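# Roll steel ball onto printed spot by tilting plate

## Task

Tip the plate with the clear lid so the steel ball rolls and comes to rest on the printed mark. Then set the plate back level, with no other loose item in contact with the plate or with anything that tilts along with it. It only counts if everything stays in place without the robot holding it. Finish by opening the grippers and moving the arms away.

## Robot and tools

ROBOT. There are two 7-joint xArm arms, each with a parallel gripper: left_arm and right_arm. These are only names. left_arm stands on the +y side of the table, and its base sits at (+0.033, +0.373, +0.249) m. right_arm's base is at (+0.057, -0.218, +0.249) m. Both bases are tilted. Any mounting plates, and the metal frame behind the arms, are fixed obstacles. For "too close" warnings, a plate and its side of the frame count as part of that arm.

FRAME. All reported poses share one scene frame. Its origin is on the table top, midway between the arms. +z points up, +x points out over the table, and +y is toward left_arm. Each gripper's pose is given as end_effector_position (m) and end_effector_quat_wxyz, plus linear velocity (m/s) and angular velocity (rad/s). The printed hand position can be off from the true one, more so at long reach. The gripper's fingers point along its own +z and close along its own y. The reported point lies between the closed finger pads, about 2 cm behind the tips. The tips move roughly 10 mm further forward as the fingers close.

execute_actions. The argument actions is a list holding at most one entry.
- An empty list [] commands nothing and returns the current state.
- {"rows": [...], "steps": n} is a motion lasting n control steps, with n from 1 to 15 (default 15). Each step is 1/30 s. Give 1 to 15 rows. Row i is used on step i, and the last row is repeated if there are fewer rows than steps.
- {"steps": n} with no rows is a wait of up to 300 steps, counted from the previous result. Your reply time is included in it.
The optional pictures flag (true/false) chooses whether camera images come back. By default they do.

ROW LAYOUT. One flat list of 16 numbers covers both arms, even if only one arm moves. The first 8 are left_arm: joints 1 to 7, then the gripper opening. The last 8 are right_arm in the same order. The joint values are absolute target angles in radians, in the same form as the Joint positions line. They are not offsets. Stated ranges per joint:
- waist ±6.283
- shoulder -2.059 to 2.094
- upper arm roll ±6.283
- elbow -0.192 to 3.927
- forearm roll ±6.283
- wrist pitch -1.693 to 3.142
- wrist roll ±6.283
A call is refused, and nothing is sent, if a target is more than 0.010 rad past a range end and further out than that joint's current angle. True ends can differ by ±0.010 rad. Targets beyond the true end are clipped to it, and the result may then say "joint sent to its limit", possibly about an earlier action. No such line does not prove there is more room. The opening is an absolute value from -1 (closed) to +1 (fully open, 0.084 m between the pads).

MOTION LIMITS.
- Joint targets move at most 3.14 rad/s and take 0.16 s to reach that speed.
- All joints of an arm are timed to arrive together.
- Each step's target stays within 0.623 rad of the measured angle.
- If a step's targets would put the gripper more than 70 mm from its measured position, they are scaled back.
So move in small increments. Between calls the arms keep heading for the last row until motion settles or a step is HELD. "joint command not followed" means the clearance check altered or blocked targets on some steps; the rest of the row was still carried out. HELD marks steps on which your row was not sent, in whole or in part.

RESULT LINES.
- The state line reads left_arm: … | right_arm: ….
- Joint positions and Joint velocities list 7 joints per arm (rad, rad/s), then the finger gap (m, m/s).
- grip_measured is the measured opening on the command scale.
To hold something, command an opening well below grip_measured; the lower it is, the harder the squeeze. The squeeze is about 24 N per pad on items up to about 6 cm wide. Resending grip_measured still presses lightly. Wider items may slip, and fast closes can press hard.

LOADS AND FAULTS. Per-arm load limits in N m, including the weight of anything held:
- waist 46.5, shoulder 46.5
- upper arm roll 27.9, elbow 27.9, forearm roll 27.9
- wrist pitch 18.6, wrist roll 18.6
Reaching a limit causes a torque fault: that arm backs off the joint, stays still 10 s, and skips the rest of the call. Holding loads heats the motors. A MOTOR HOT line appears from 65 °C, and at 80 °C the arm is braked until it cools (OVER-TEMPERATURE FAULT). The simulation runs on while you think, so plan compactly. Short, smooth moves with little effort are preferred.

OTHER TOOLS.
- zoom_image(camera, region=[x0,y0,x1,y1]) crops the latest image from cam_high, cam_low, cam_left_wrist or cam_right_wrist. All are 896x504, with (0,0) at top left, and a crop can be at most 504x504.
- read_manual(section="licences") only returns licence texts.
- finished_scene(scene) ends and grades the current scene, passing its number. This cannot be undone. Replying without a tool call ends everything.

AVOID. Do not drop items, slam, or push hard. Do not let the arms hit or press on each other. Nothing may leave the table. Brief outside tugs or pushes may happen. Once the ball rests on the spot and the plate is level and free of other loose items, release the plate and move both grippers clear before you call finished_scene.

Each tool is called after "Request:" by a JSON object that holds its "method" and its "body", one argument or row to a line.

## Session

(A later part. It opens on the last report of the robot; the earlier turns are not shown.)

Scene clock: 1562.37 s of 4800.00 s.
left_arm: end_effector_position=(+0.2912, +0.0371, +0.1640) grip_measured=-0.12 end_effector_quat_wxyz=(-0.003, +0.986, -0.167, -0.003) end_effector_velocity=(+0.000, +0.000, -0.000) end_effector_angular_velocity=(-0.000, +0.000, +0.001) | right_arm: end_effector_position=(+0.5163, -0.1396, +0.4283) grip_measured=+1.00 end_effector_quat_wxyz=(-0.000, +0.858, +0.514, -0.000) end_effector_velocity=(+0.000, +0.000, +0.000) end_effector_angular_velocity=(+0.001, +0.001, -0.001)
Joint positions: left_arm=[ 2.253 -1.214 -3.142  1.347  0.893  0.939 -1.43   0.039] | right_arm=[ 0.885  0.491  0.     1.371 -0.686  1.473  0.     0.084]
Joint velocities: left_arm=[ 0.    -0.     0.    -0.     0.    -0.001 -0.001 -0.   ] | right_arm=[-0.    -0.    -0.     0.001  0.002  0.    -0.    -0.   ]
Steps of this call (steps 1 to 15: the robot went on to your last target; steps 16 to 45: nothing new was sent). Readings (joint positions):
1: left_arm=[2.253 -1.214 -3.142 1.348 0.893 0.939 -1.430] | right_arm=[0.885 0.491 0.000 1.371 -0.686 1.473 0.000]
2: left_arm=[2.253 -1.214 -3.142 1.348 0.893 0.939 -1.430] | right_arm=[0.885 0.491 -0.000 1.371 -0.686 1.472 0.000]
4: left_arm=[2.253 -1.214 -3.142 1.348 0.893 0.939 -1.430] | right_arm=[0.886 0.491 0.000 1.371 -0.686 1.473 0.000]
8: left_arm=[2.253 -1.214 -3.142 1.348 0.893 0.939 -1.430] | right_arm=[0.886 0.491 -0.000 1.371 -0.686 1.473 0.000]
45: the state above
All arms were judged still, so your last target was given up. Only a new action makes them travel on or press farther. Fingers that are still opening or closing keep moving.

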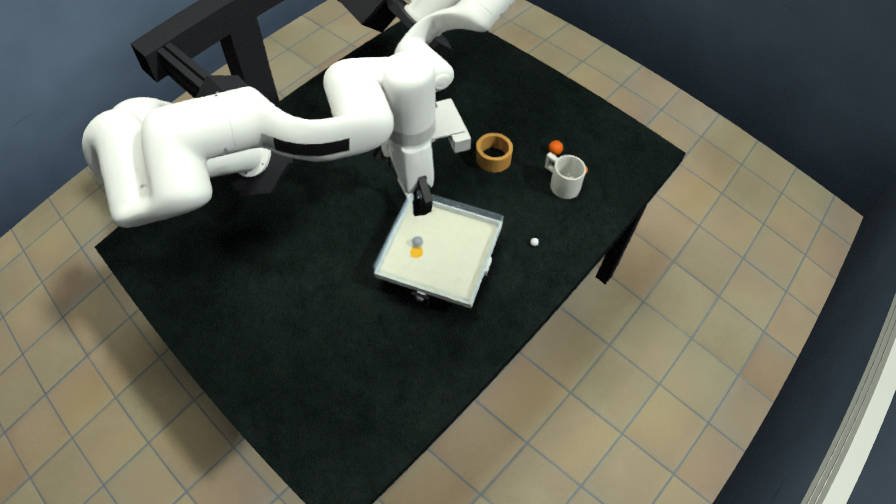

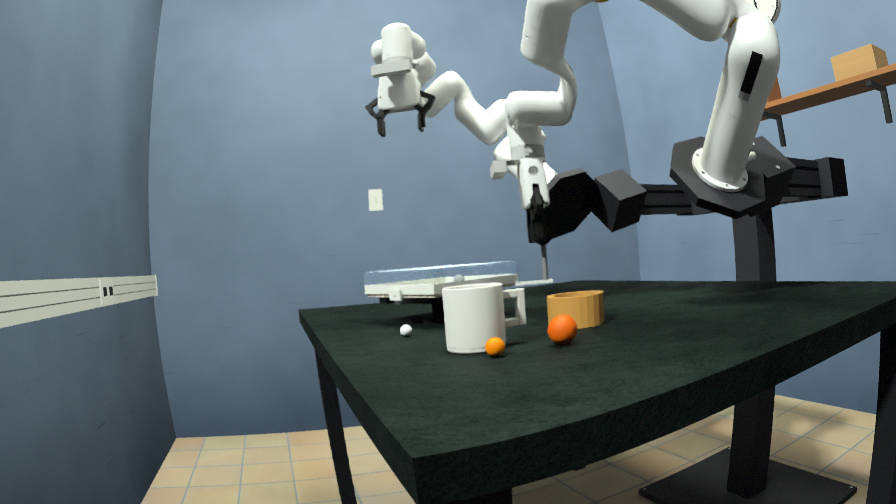

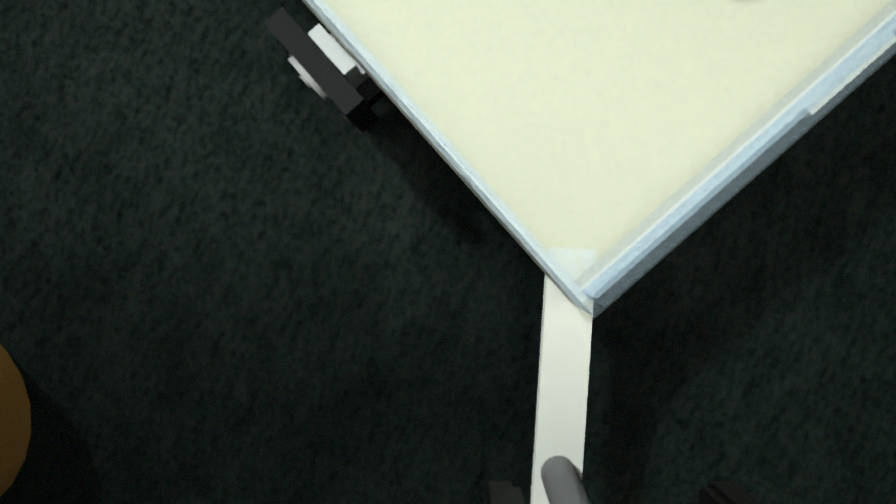

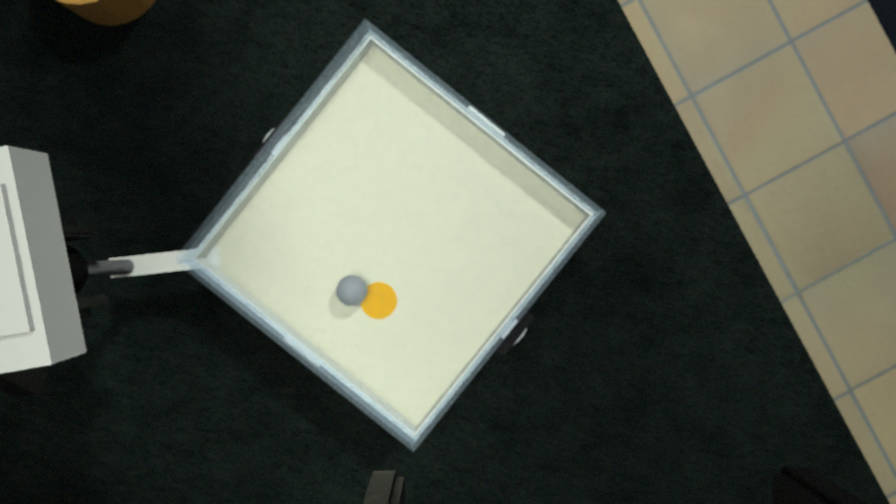

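Request:
{"method": "execute_actions", "body": {
  "actions": [
    {"rows":[[2.2486,-1.2110,-3.1416,1.3482,0.8925,0.9391,-1.43,-0.7,0.8855,0.4906,0.0,1.3705,-0.6863,1.4725,0.0,1]],"steps":15}
  ],
  "pictures": false
}}

Request:
{"method": "execute_actions", "body": {
  "actions": [
    {"rows":[[2.2486,-1.2110,-3.1416,1.3482,0.8925,0.9391,-1.43,-0.7,0.8855,0.4906,0.0,1.3705,-0.6863,1.4725,0.0,1]],"steps":15}
  ],
  "pictures": false
}}

Request:
{"method": "execute_actions", "body": {
  "actions": [
    {"rows":[[2.2486,-1.2110,-3.1416,1.3482,0.8925,0.9391,-1.43,-0.7,0.8855,0.4906,0.0,1.3705,-0.6863,1.4725,0.0,1]],"steps":15}
  ]
}}

Request:
{"method": "execute_actions", "body": {
  "actions": [
    {"rows":[[2.2486,-1.2110,-3.1416,1.3482,0.8925,0.9391,-1.43,-0.7,0.8855,0.4906,0.0,1.3705,-0.6863,1.4725,0.0,1],[2.2486,-1.2110,-3.1416,1.3482,0.8925,0.9391,-1.43,-0.7,0.8855,0.4906,0.0,1.3705,-0.6863,1.4725,0.0,1],[2.2486,-1.2110,-3.1416,1.3482,0.8925,0.9391,-1.43,-0.7,0.8855,0.4906,0.0,1.3705,-0.6863,1.4725,0.0,1],[2.2486,-1.2110,-3.1416,1.3482,0.8925,0.9391,-1.43,-0.7,0.8855,0.4906,0.0,1.3705,-0.6863,1.4725,0.0,1],[2.2486,-1.2110,-3.1416,1.3482,0.8925,0.9391,-1.43,-0.7,0.8855,0.4906,0.0,1.3705,-0.6863,1.4725,0.0,1],[2.2486,-1.2110,-3.1416,1.3482,0.8925,0.9391,-1.43,-0.7,0.8855,0.4906,0.0,1.3705,-0.6863,1.4725,0.0,1],[2.2535,-1.2141,-3.1416,1.3473,0.8925,0.9391,-1.43,-0.7,0.8855,0.4906,0.0,1.3705,-0.6863,1.4725,0.0,1]],"steps":15}
  ]
}}

Request:
{"method": "execute_actions", "body": {
  "actions": [
    {"steps":60}
  ]
}}

Scene clock: 1589.67 s of 4800.00 s.
left_arm: end_effector_position=(+0.2920, +0.0362, +0.1664) grip_measured=-0.12 end_effector_quat_wxyz=(-0.002, +0.986, -0.168, -0.001) end_effector_velocity=(+0.000, -0.001, +0.002) end_effector_angular_velocity=(-0.004, -0.001, +0.001) | right_arm: end_effector_position=(+0.5163, -0.1396, +0.4283) grip_measured=+1.00 end_effector_quat_wxyz=(-0.000, +0.858, +0.514, -0.000) end_effector_velocity=(+0.000, +0.000, +0.000) end_effector_angular_velocity=(+0.001, -0.001, -0.000)
Joint positions: left_arm=[ 2.249 -1.211 -3.141  1.348  0.892  0.94  -1.43   0.039] | right_arm=[ 0.885  0.491  0.     1.37  -0.686  1.473 -0.     0.084]
Joint velocities: left_arm=[-0.001  0.001 -0.002  0.001 -0.    -0.001 -0.002 -0.   ] | right_arm=[ 0.    -0.     0.     0.001 -0.    -0.    -0.    -0.   ]
Steps of this call (steps 1 to 90: nothing new was sent; then 23.80 s passed at rest; steps 91 to 105: all 15 steps of this action). Readings (joint positions):
91: left_arm=[2.253 -1.214 -3.142 1.347 0.892 0.939 -1.430] | right_arm=[0.885 0.491 -0.000 1.371 -0.686 1.472 -0.000]
92: left_arm=[2.253 -1.214 -3.141 1.347 0.892 0.939 -1.430] | right_arm=[0.885 0.491 -0.000 1.371 -0.686 1.472 0.000]
94: left_arm=[2.251 -1.213 -3.141 1.347 0.892 0.939 -1.430] | right_arm=[0.885 0.491 -0.000 1.371 -0.686 1.473 -0.000]
98: left_arm=[2.249 -1.212 -3.141 1.347 0.892 0.940 -1.430] | right_arm=[0.885 0.491 -0.000 1.371 -0.686 1.472 0.000]
105: the state above

Scene clock: 1590.17 s of 4800.00 s.
left_arm: end_effector_position=(+0.2921, +0.0359, +0.1667) grip_measured=-0.12 end_effector_quat_wxyz=(-0.002, +0.986, -0.168, -0.000) end_effector_velocity=(-0.001, -0.001, +0.001) end_effector_angular_velocity=(-0.003, -0.000, -0.002) | right_arm: end_effector_position=(+0.5163, -0.1396, +0.4283) grip_measured=+1.00 end_effector_quat_wxyz=(-0.000, +0.858, +0.514, -0.000) end_effector_velocity=(-0.000, -0.000, -0.001) end_effector_angular_velocity=(-0.001, +0.001, +0.000)
Joint positions: left_arm=[ 2.249 -1.211 -3.141  1.348  0.892  0.939 -1.43   0.039] | right_arm=[ 0.885  0.491  0.     1.371 -0.686  1.473  0.     0.084]
Joint velocities: left_arm=[-0.001  0.    -0.001 -0.     0.001 -0.002  0.    -0.   ] | right_arm=[-0.001  0.     0.001 -0.001 -0.     0.     0.     0.   ]
Steps of this call (steps 1 to 15: all 15 steps of this action). Readings (joint positions):
1: left_arm=[2.249 -1.211 -3.141 1.348 0.892 0.940 -1.430] | right_arm=[0.885 0.491 -0.000 1.371 -0.686 1.472 0.000]
2: left_arm=[2.249 -1.211 -3.141 1.348 0.892 0.940 -1.430] | right_arm=[0.885 0.491 0.000 1.371 -0.686 1.472 -0.000]
4: left_arm=[2.249 -1.211 -3.141 1.348 0.892 0.940 -1.430] | right_arm=[0.885 0.491 0.000 1.371 -0.686 1.472 0.000]
8: left_arm=[2.249 -1.211 -3.141 1.348 0.892 0.940 -1.430] | right_arm=[0.885 0.491 -0.000 1.370 -0.686 1.473 -0.000]
15: the state above

Scene clock: 1590.67 s of 4800.00 s.
left_arm: end_effector_position=(+0.2921, +0.0358, +0.1668) grip_measured=-0.12 end_effector_quat_wxyz=(-0.001, +0.986, -0.168, -0.000) end_effector_velocity=(+0.001, -0.000, -0.000) end_effector_angular_velocity=(-0.002, -0.000, +0.000) | right_arm: end_effector_position=(+0.5163, -0.1396, +0.4283) grip_measured=+1.00 end_effector_quat_wxyz=(-0.000, +0.858, +0.514, -0.000) end_effector_velocity=(+0.001, -0.000, +0.000) end_effector_angular_velocity=(+0.000, -0.000, -0.002)
Joint positions: left_arm=[ 2.249 -1.211 -3.142  1.348  0.892  0.939 -1.43   0.039] | right_arm=[ 0.885  0.491  0.     1.371 -0.686  1.472 -0.     0.084]
Joint velocities: left_arm=[ 0.    -0.     0.001  0.001  0.001 -0.002  0.    -0.   ] | right_arm=[-0.001 -0.    -0.     0.002 -0.001  0.    -0.     0.   ]
Steps of this call (steps 1 to 15: all 15 steps of this action). Readings (joint positions):
1: left_arm=[2.249 -1.211 -3.141 1.348 0.892 0.939 -1.430] | right_arm=[0.885 0.491 0.000 1.371 -0.686 1.473 -0.000]
2: left_arm=[2.249 -1.211 -3.141 1.348 0.892 0.939 -1.430] | right_arm=[0.886 0.491 0.000 1.371 -0.686 1.472 -0.000]
4: left_arm=[2.249 -1.211 -3.141 1.348 0.892 0.939 -1.430] | right_arm=[0.886 0.491 -0.000 1.370 -0.686 1.472 -0.000]
8: left_arm=[2.249 -1.211 -3.142 1.348 0.892 0.939 -1.430] | right_arm=[0.885 0.491 0.000 1.371 -0.686 1.472 -0.000]
15: the state above

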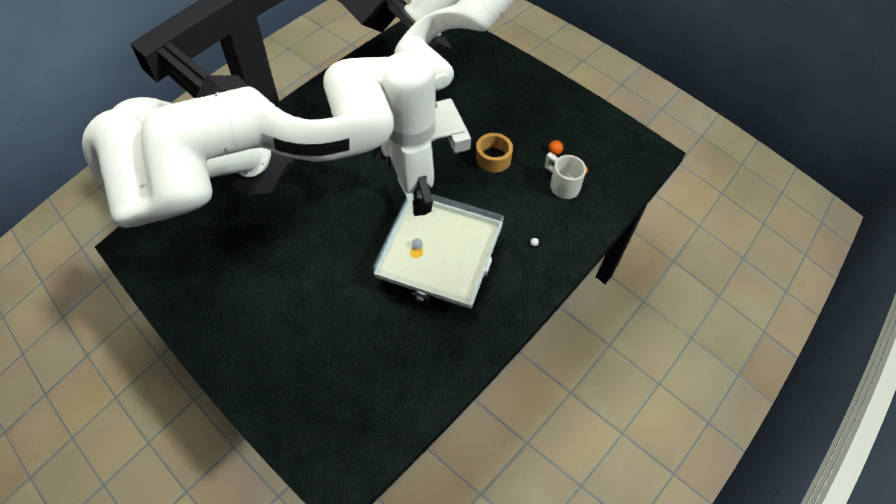

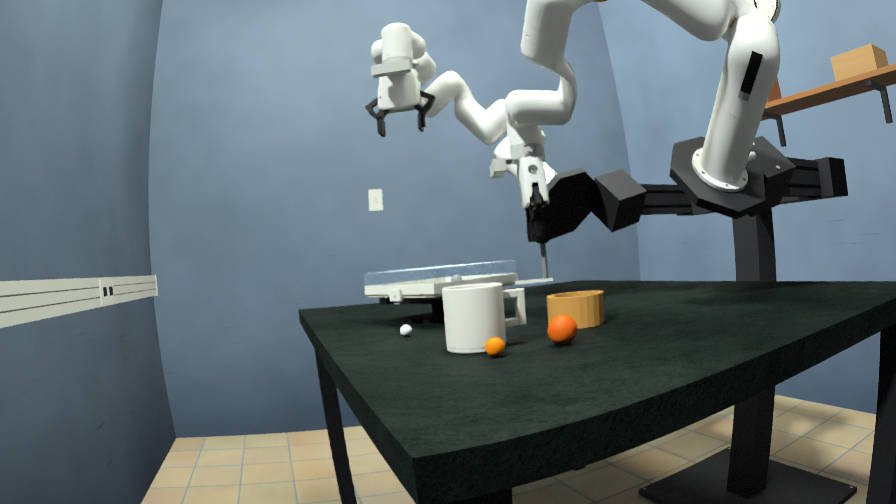

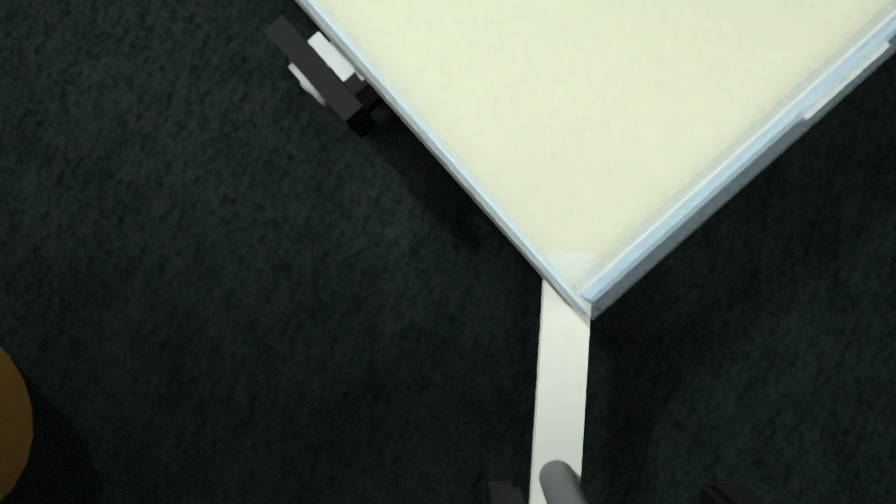

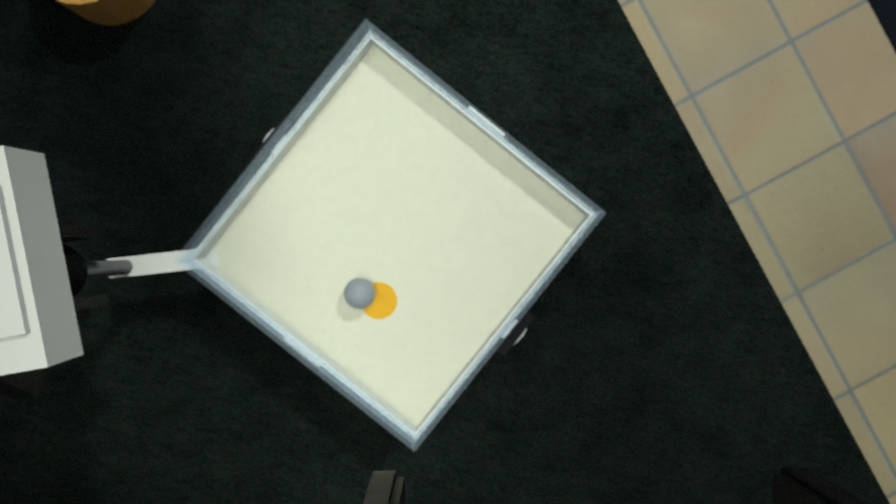

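Scene clock: 1591.17 s of 4800.00 s.
left_arm: end_effector_position=(+0.2914, +0.0363, +0.1649) grip_measured=-0.12 end_effector_quat_wxyz=(-0.002, +0.986, -0.167, -0.003) end_effector_velocity=(-0.001, +0.002, -0.004) end_effector_angular_velocity=(+0.006, +0.005, +0.001) | right_arm: end_effector_position=(+0.5163, -0.1396, +0.4283) grip_measured=+1.00 end_effector_quat_wxyz=(-0.000, +0.858, +0.514, -0.000) end_effector_velocity=(-0.000, +0.000, +0.000) end_effector_angular_velocity=(-0.000, -0.000, +0.001)
Joint positions: left_arm=[ 2.253 -1.213 -3.142  1.348  0.893  0.938 -1.43   0.039] | right_arm=[ 0.886  0.491 -0.     1.371 -0.686  1.473  0.     0.084]
Joint velocities: left_arm=[ 0.005 -0.004  0.001 -0.001  0.     0.     0.     0.   ] | right_arm=[ 0.001 -0.    -0.    -0.001  0.     0.    -0.    -0.   ]
Steps of this call (steps 1 to 15: all 15 steps of this action). Readings (joint positions):
1: left_arm=[2.249 -1.211 -3.142 1.348 0.892 0.939 -1.430] | right_arm=[0.885 0.491 0.000 1.371 -0.686 1.472 -0.000]
2: left_arm=[2.249 -1.211 -3.142 1.348 0.892 0.939 -1.430] | right_arm=[0.886 0.491 -0.000 1.371 -0.686 1.473 0.000]
4: left_arm=[2.249 -1.211 -3.142 1.348 0.892 0.939 -1.430] | right_arm=[0.885 0.491 0.000 1.371 -0.686 1.472 -0.000]
8: left_arm=[2.249 -1.211 -3.142 1.348 0.893 0.939 -1.430] | right_arm=[0.885 0.491 -0.000 1.370 -0.686 1.472 -0.000]
15: the state above

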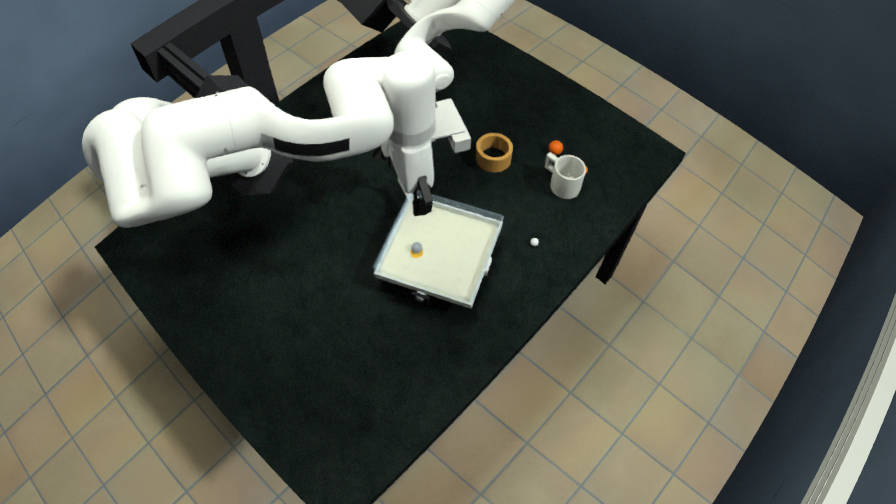

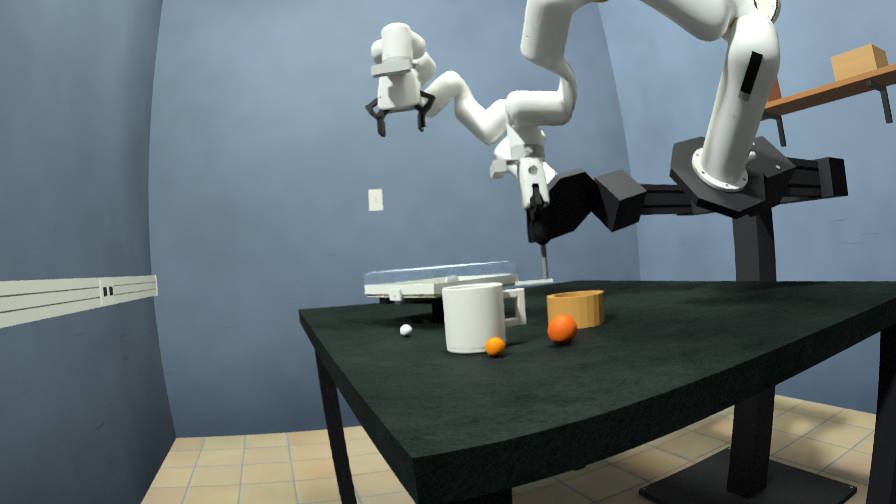

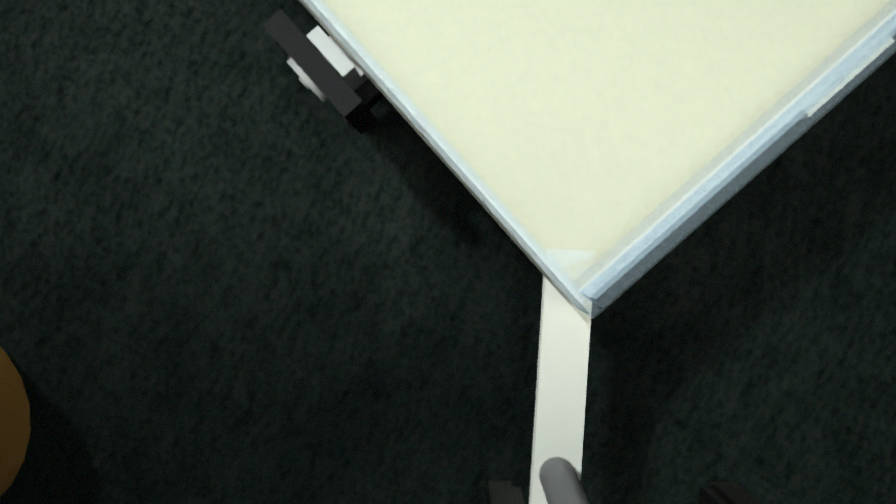

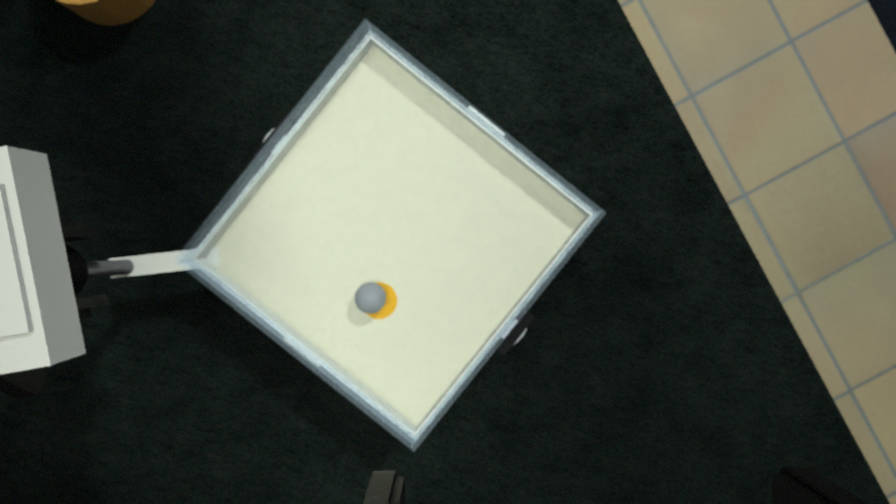

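Scene clock: 1593.17 s of 4800.00 s.
left_arm: end_effector_position=(+0.2912, +0.0371, +0.1640) grip_measured=-0.12 end_effector_quat_wxyz=(-0.003, +0.986, -0.167, -0.003) end_effector_velocity=(+0.000, -0.000, +0.000) end_effector_angular_velocity=(+0.000, -0.000, +0.000) | right_arm: end_effector_position=(+0.5163, -0.1396, +0.4283) grip_measured=+1.00 end_effector_quat_wxyz=(-0.000, +0.858, +0.514, -0.000) end_effector_velocity=(+0.000, -0.000, -0.000) end_effector_angular_velocity=(-0.001, +0.000, -0.001)
Joint positions: left_arm=[ 2.253 -1.214 -3.142  1.347  0.893  0.939 -1.43   0.039] | right_arm=[ 0.885  0.491 -0.     1.371 -0.686  1.472  0.     0.084]
Joint velocities: left_arm=[-0.001 -0.     0.     0.001 -0.001  0.001  0.    -0.   ] | right_arm=[-0.    -0.    -0.001 -0.    -0.001  0.     0.     0.   ]
Steps of this call (steps 1 to 15: the robot went on to your last target; steps 16 to 60: nothing new was sent). Readings (joint positions):
1: left_arm=[2.253 -1.214 -3.142 1.348 0.893 0.938 -1.430] | right_arm=[0.885 0.491 0.000 1.371 -0.686 1.472 -0.000]
2: left_arm=[2.253 -1.214 -3.142 1.348 0.893 0.938 -1.430] | right_arm=[0.885 0.491 0.000 1.371 -0.686 1.473 0.000]
4: left_arm=[2.253 -1.214 -3.142 1.348 0.893 0.938 -1.430] | right_arm=[0.885 0.491 0.000 1.371 -0.686 1.472 -0.000]
8: left_arm=[2.253 -1.214 -3.142 1.348 0.893 0.939 -1.430] | right_arm=[0.885 0.491 -0.000 1.371 -0.686 1.472 -0.000]
60: the state above
All arms were judged still, so your last target was given up. Only a new action makes them travel on or press farther. Fingers that are still opening or closing keep moving.

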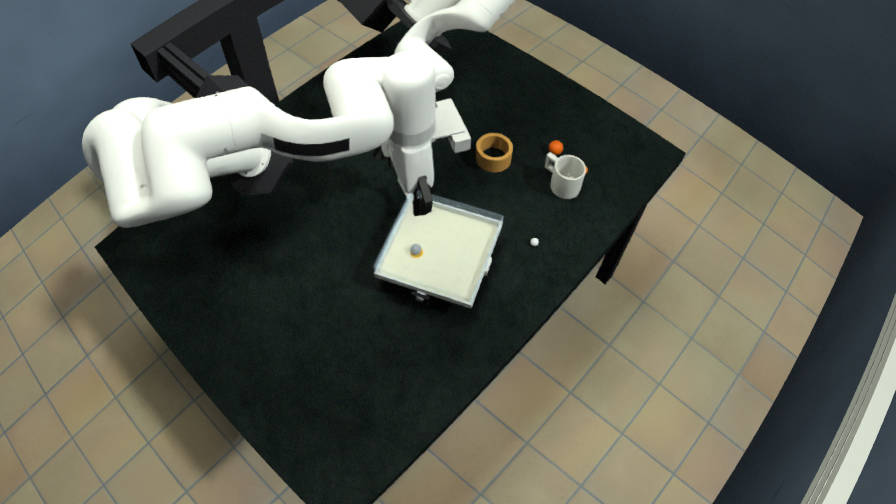

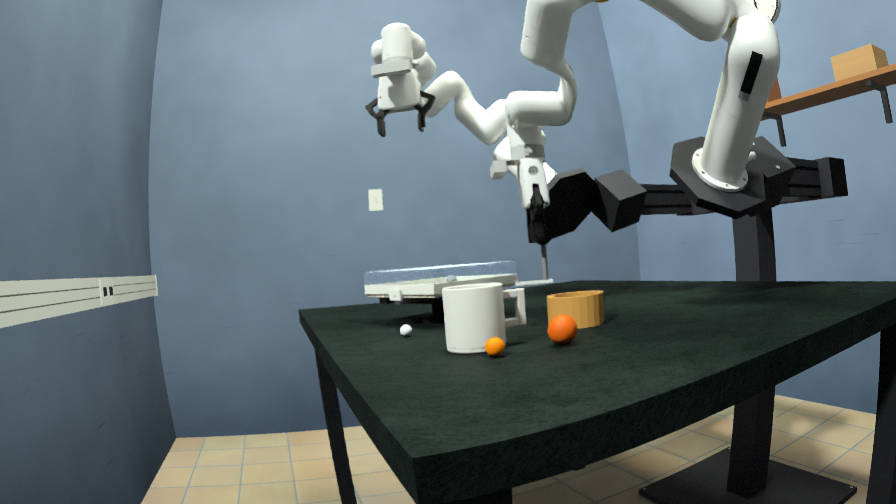

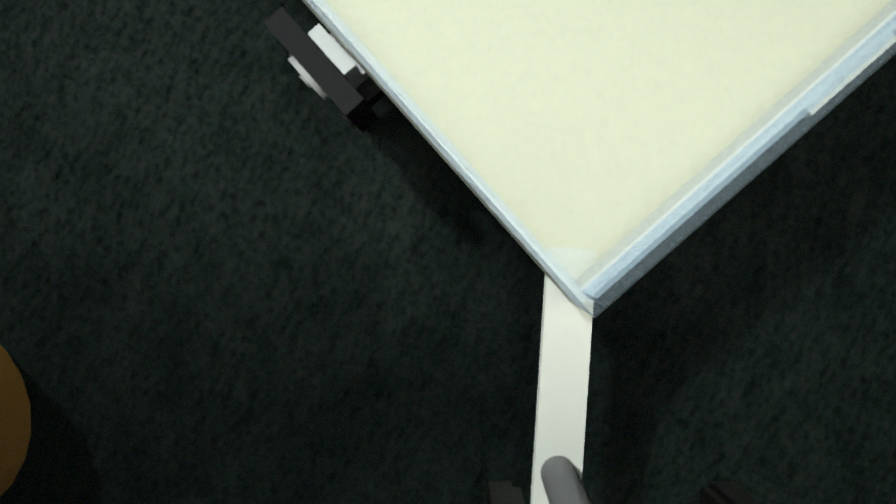

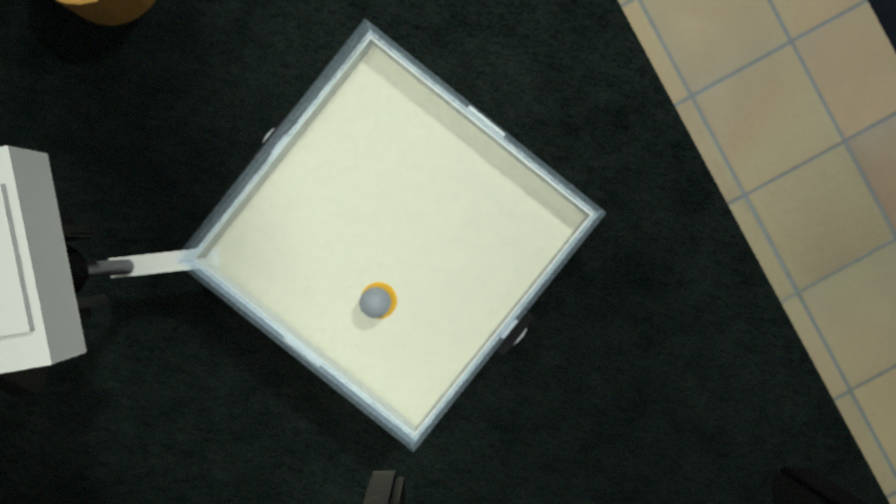

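Request:
{"method": "execute_actions", "body": {
  "actions": [
    {"rows":[[2.2535,-1.2141,-3.1416,1.3473,0.8925,0.9391,-1.43,-0.5,0.8855,0.4906,0.0,1.3705,-0.6863,1.4725,0.0,1],[2.2535,-1.2141,-3.1416,1.3473,0.8925,0.9391,-1.43,-0.4,0.8855,0.4906,0.0,1.3705,-0.6863,1.4725,0.0,1],[2.2535,-1.2141,-3.1416,1.3473,0.8925,0.9391,-1.43,-0.3,0.8855,0.4906,0.0,1.3705,-0.6863,1.4725,0.0,1],[2.2535,-1.2141,-3.1416,1.3473,0.8925,0.9391,-1.43,-0.2,0.8855,0.4906,0.0,1.3705,-0.6863,1.4725,0.0,1],[2.2535,-1.2141,-3.1416,1.3473,0.8925,0.9391,-1.43,-0.15,0.8855,0.4906,0.0,1.3705,-0.6863,1.4725,0.0,1],[2.2535,-1.2141,-3.1416,1.3473,0.8925,0.9391,-1.43,-0.1,0.8855,0.4906,0.0,1.3705,-0.6863,1.4725,0.0,1],[2.2535,-1.2141,-3.1416,1.3473,0.8925,0.9391,-1.43,-0.05,0.8855,0.4906,0.0,1.3705,-0.6863,1.4725,0.0,1],[2.2535,-1.2141,-3.1416,1.3473,0.8925,0.9391,-1.43,0.0,0.8855,0.4906,0.0,1.3705,-0.6863,1.4725,0.0,1],[2.2535,-1.2141,-3.1416,1.3473,0.8925,0.9391,-1.43,0.1,0.8855,0.4906,0.0,1.3705,-0.6863,1.4725,0.0,1],[2.2535,-1.2141,-3.1416,1.3473,0.8925,0.9391,-1.43,0.2,0.8855,0.4906,0.0,1.3705,-0.6863,1.4725,0.0,1],[2.2535,-1.2141,-3.1416,1.3473,0.8925,0.9391,-1.43,0.35,0.8855,0.4906,0.0,1.3705,-0.6863,1.4725,0.0,1],[2.2535,-1.2141,-3.1416,1.3473,0.8925,0.9391,-1.43,0.5,0.8855,0.4906,0.0,1.3705,-0.6863,1.4725,0.0,1],[2.2535,-1.2141,-3.1416,1.3473,0.8925,0.9391,-1.43,0.7,0.8855,0.4906,0.0,1.3705,-0.6863,1.4725,0.0,1],[2.2535,-1.2141,-3.1416,1.3473,0.8925,0.9391,-1.43,0.85,0.8855,0.4906,0.0,1.3705,-0.6863,1.4725,0.0,1],[2.2535,-1.2141,-3.1416,1.3473,0.8925,0.9391,-1.43,1,0.8855,0.4906,0.0,1.3705,-0.6863,1.4725,0.0,1]],"steps":15}
  ],
  "pictures": false
}}

Request:
{"method": "execute_actions", "body": {
  "actions": [
    {"steps":30}
  ]
}}

Scene clock: 1615.77 s of 4800.00 s.
left_arm: end_effector_position=(+0.2919, +0.0373, +0.1638) grip_measured=+0.69 end_effector_quat_wxyz=(-0.003, +0.986, -0.167, -0.003) end_effector_velocity=(-0.008, -0.003, +0.003) end_effector_angular_velocity=(-0.006, +0.004, -0.012) | right_arm: end_effector_position=(+0.5163, -0.1396, +0.4283) grip_measured=+1.00 end_effector_quat_wxyz=(-0.000, +0.858, +0.514, -0.000) end_effector_velocity=(-0.000, -0.000, -0.000) end_effector_angular_velocity=(-0.000, +0.001, +0.000)
Joint positions: left_arm=[ 2.254 -1.214 -3.141  1.348  0.893  0.939 -1.43   0.072] | right_arm=[ 0.885  0.491 -0.     1.37  -0.686  1.472  0.     0.084]
Joint velocities: left_arm=[-0.005 -0.002 -0.011 -0.003 -0.002 -0.002  0.     0.163] | right_arm=[-0.001 -0.     0.001 -0.     0.     0.     0.    -0.   ]
Steps of this call (steps 1 to 90: nothing new was sent; then 19.10 s passed at rest; steps 91 to 105: all 15 steps of this action). Readings (joint positions):
91: left_arm=[2.254 -1.214 -3.142 1.347 0.893 0.939 -1.430] | right_arm=[0.885 0.491 0.000 1.371 -0.686 1.472 -0.000]
92: left_arm=[2.254 -1.214 -3.142 1.347 0.892 0.939 -1.430] | right_arm=[0.886 0.491 0.000 1.371 -0.686 1.472 -0.000]
94: left_arm=[2.254 -1.214 -3.142 1.347 0.893 0.939 -1.430] | right_arm=[0.885 0.491 -0.000 1.371 -0.686 1.473 -0.000]
98: left_arm=[2.254 -1.214 -3.142 1.347 0.893 0.939 -1.430] | right_arm=[0.885 0.491 0.000 1.371 -0.686 1.473 0.000]
105: the state above

Scene clock: 1616.77 s of 4800.00 s.
left_arm: end_effector_position=(+0.2912, +0.0371, +0.1640) grip_measured=+1.00 end_effector_quat_wxyz=(-0.003, +0.986, -0.167, -0.003) end_effector_velocity=(+0.000, +0.000, -0.000) end_effector_angular_velocity=(+0.001, -0.001, +0.000) | right_arm: end_effector_position=(+0.5163, -0.1396, +0.4283) grip_measured=+1.00 end_effector_quat_wxyz=(-0.000, +0.858, +0.514, -0.000) end_effector_velocity=(-0.001, +0.000, +0.000) end_effector_angular_velocity=(+0.001, +0.001, +0.001)
Joint positions: left_arm=[ 2.254 -1.214 -3.142  1.347  0.893  0.939 -1.43   0.084] | right_arm=[ 0.886  0.491  0.     1.371 -0.686  1.472 -0.     0.084]
Joint velocities: left_arm=[-0.    -0.     0.    -0.     0.001  0.001 -0.001  0.   ] | right_arm=[ 0.001  0.     0.    -0.     0.002 -0.    -0.     0.   ]
Steps of this call (steps 1 to 15: the robot went on to your last target; steps 16 to 30: nothing new was sent). Readings (joint positions):
1: left_arm=[2.254 -1.214 -3.141 1.348 0.893 0.939 -1.430] | right_arm=[0.885 0.491 0.000 1.371 -0.686 1.473 -0.000]
2: left_arm=[2.254 -1.214 -3.141 1.348 0.893 0.939 -1.430] | right_arm=[0.885 0.491 -0.000 1.371 -0.686 1.473 -0.000]
4: left_arm=[2.254 -1.214 -3.141 1.347 0.893 0.939 -1.430] | right_arm=[0.886 0.491 -0.000 1.371 -0.686 1.472 0.000]
8: left_arm=[2.254 -1.214 -3.141 1.347 0.893 0.939 -1.430] | right_arm=[0.885 0.491 0.000 1.371 -0.686 1.473 0.000]
30: the state above
All arms were judged still, so your last target was given up. Only a new action makes them travel on or press farther. Fingers that are still opening or closing keep moving.

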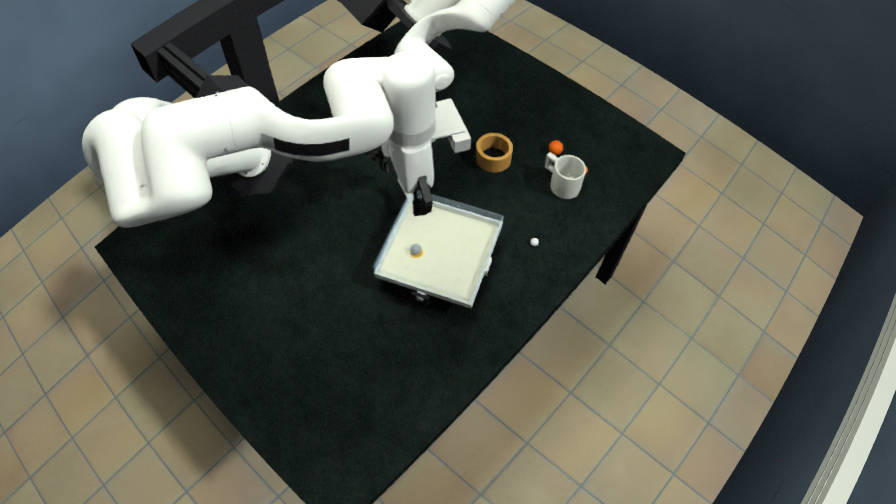

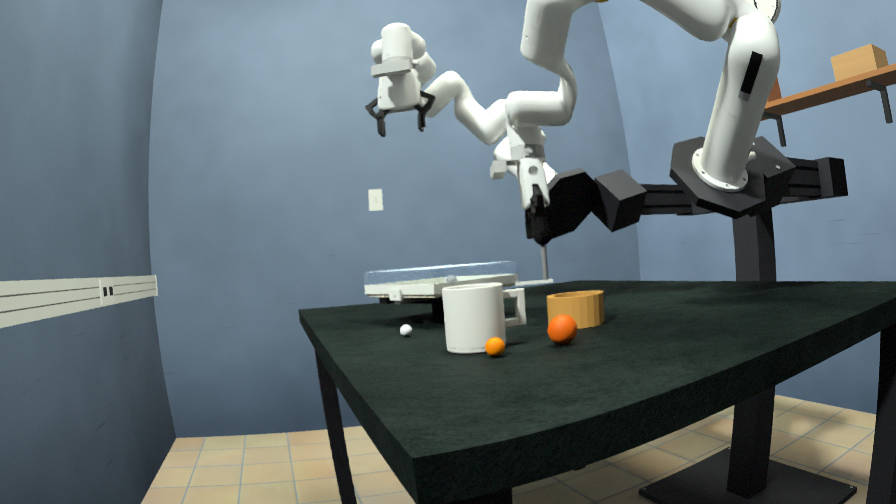

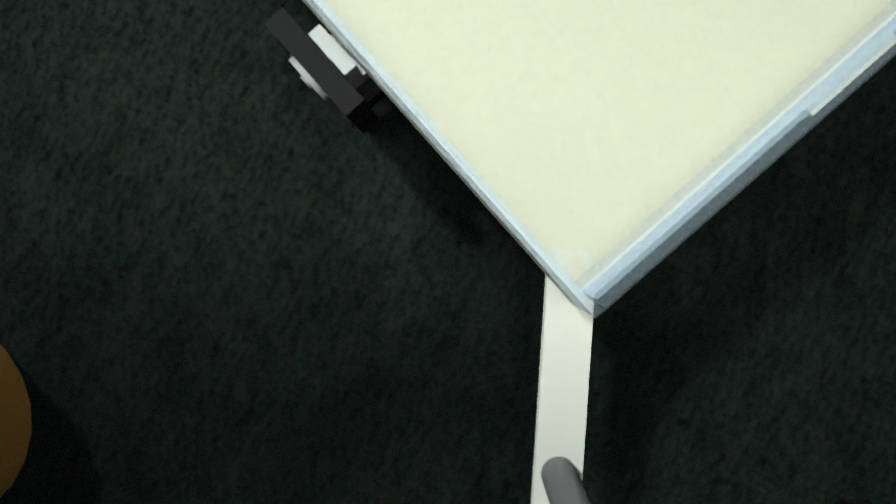

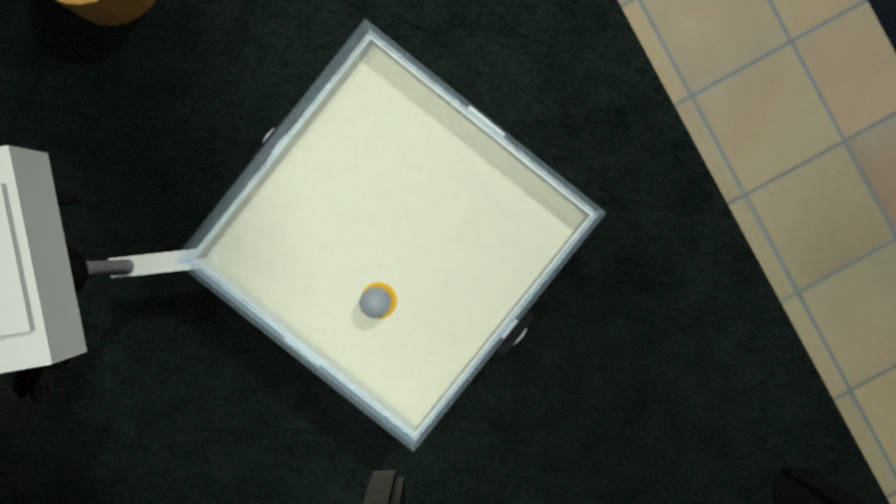

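Request:
{"method": "execute_actions", "body": {
  "actions": [
    {"rows":[[2.2505,-1.2090,-3.1416,1.3457,0.8925,0.9391,-1.43,1,0.8855,0.4906,0.0,1.3705,-0.6863,1.4725,0.0,1],[2.2465,-1.2020,-3.1416,1.3435,0.8925,0.9391,-1.43,1,0.8855,0.4906,0.0,1.3705,-0.6863,1.4725,0.0,1],[2.2415,-1.1935,-3.1416,1.3408,0.8925,0.9391,-1.43,1,0.8855,0.4906,0.0,1.3705,-0.6863,1.4725,0.0,1],[2.2360,-1.1840,-3.1416,1.3378,0.8925,0.9391,-1.43,1,0.8855,0.4906,0.0,1.3705,-0.6863,1.4725,0.0,1],[2.2305,-1.1745,-3.1416,1.3348,0.8925,0.9391,-1.43,1,0.8855,0.4906,0.0,1.3705,-0.6863,1.4725,0.0,1],[2.2250,-1.1650,-3.1416,1.3318,0.8925,0.9391,-1.43,1,0.8855,0.4906,0.0,1.3705,-0.6863,1.4725,0.0,1],[2.2195,-1.1555,-3.1416,1.3288,0.8925,0.9391,-1.43,1,0.8855,0.4906,0.0,1.3705,-0.6863,1.4725,0.0,1],[2.2140,-1.1460,-3.1416,1.3258,0.8925,0.9391,-1.43,1,0.8855,0.4906,0.0,1.3705,-0.6863,1.4725,0.0,1],[2.2095,-1.1381,-3.1416,1.3233,0.8925,0.9391,-1.43,1,0.8855,0.4906,0.0,1.3705,-0.6863,1.4725,0.0,1],[2.2040,-1.1290,-3.1416,1.3210,0.8925,0.9391,-1.43,1,0.8855,0.4906,0.0,1.3705,-0.6863,1.4725,0.0,1],[2.1985,-1.1195,-3.1416,1.3180,0.8925,0.9391,-1.43,1,0.8855,0.4906,0.0,1.3705,-0.6863,1.4725,0.0,1],[2.1930,-1.1100,-3.1416,1.3150,0.8925,0.9391,-1.43,1,0.8855,0.4906,0.0,1.3705,-0.6863,1.4725,0.0,1],[2.1875,-1.1005,-3.1416,1.3120,0.8925,0.9391,-1.43,1,0.8855,0.4906,0.0,1.3705,-0.6863,1.4725,0.0,1]],"steps":15}
  ]
}}

Scene clock: 1641.23 s of 4800.00 s.
left_arm: end_effector_position=(+0.3080, +0.0309, +0.2113) grip_measured=+1.00 end_effector_quat_wxyz=(+0.022, +0.986, -0.165, +0.030) end_effector_velocity=(+0.039, -0.017, +0.127) end_effector_angular_velocity=(-0.165, -0.145, +0.013) | right_arm: end_effector_position=(+0.5163, -0.1396, +0.4283) grip_measured=+1.00 end_effector_quat_wxyz=(-0.000, +0.858, +0.514, -0.000) end_effector_velocity=(-0.001, +0.000, -0.000) end_effector_angular_velocity=(-0.001, +0.001, +0.001)
Joint positions: left_arm=[ 2.201 -1.123 -3.142  1.32   0.893  0.939 -1.43   0.084] | right_arm=[ 0.885  0.491  0.     1.371 -0.686  1.472 -0.     0.084]
Joint velocities: left_arm=[-0.135  0.234 -0.005 -0.062 -0.    -0.001 -0.     0.   ] | right_arm=[ 0.001  0.    -0.    -0.001  0.001  0.001 -0.    -0.   ]
Steps of this call (steps 1 to 90: nothing new was sent; then 20.97 s passed at rest; steps 91 to 105: all 15 steps of this action). Readings (joint positions):
91: left_arm=[2.253 -1.214 -3.142 1.347 0.892 0.939 -1.430] | right_arm=[0.885 0.491 -0.000 1.371 -0.686 1.473 -0.000]
92: left_arm=[2.253 -1.214 -3.141 1.347 0.892 0.939 -1.430] | right_arm=[0.885 0.491 0.000 1.371 -0.686 1.472 0.000]
94: left_arm=[2.251 -1.209 -3.141 1.345 0.892 0.939 -1.430] | right_arm=[0.885 0.491 -0.000 1.371 -0.686 1.472 0.000]
98: left_arm=[2.236 -1.184 -3.141 1.337 0.892 0.939 -1.430] | right_arm=[0.885 0.491 0.000 1.371 -0.686 1.473 0.000]
105: the state above

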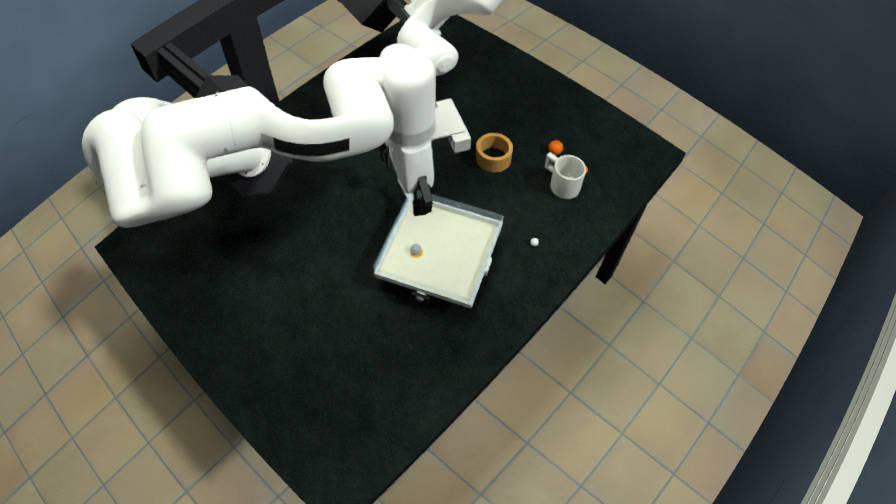

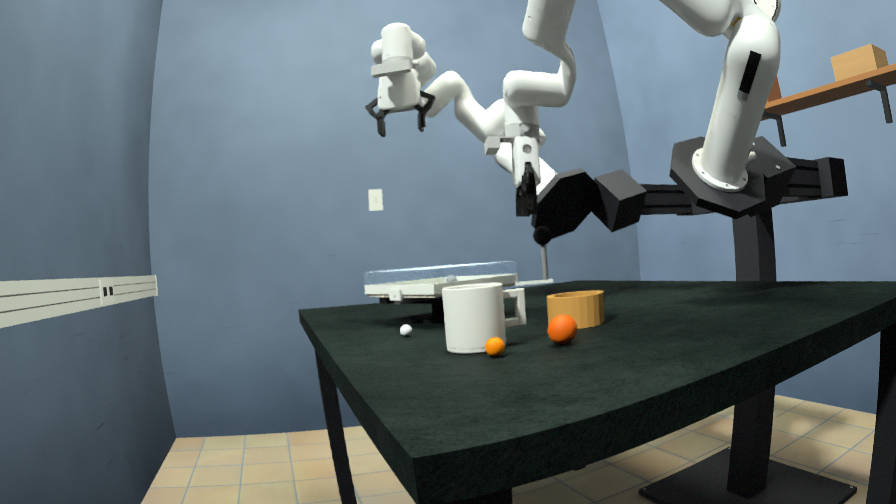

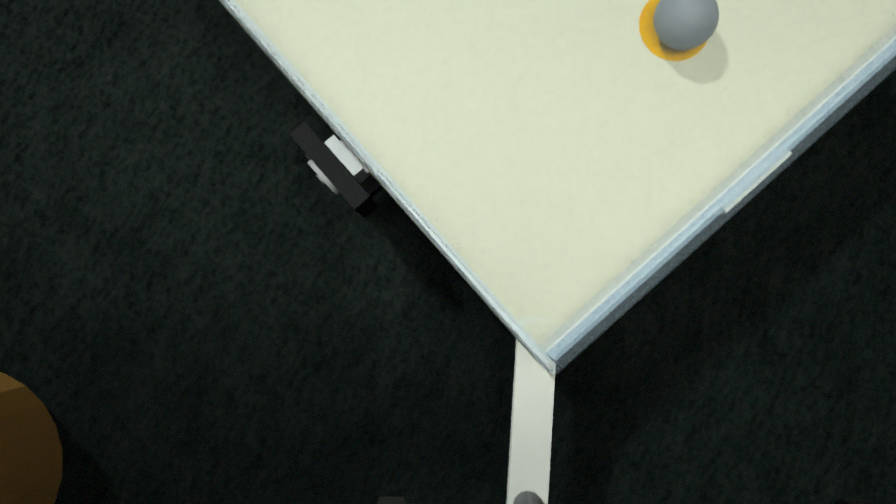

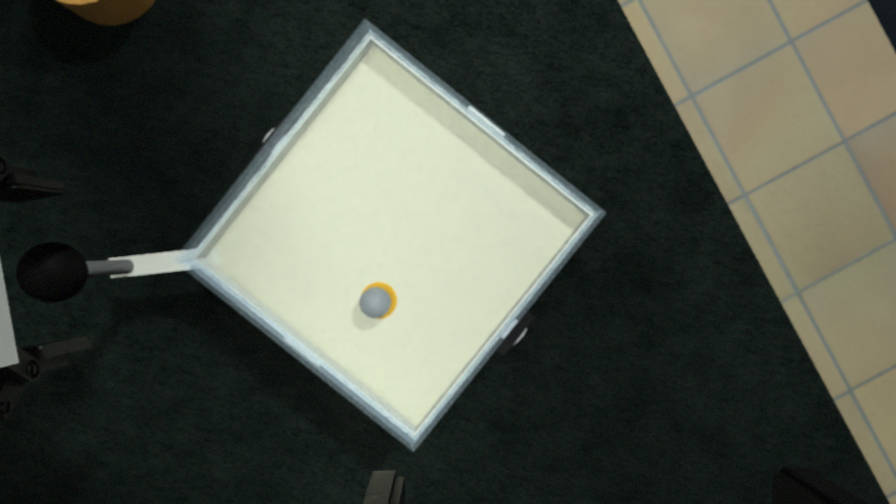

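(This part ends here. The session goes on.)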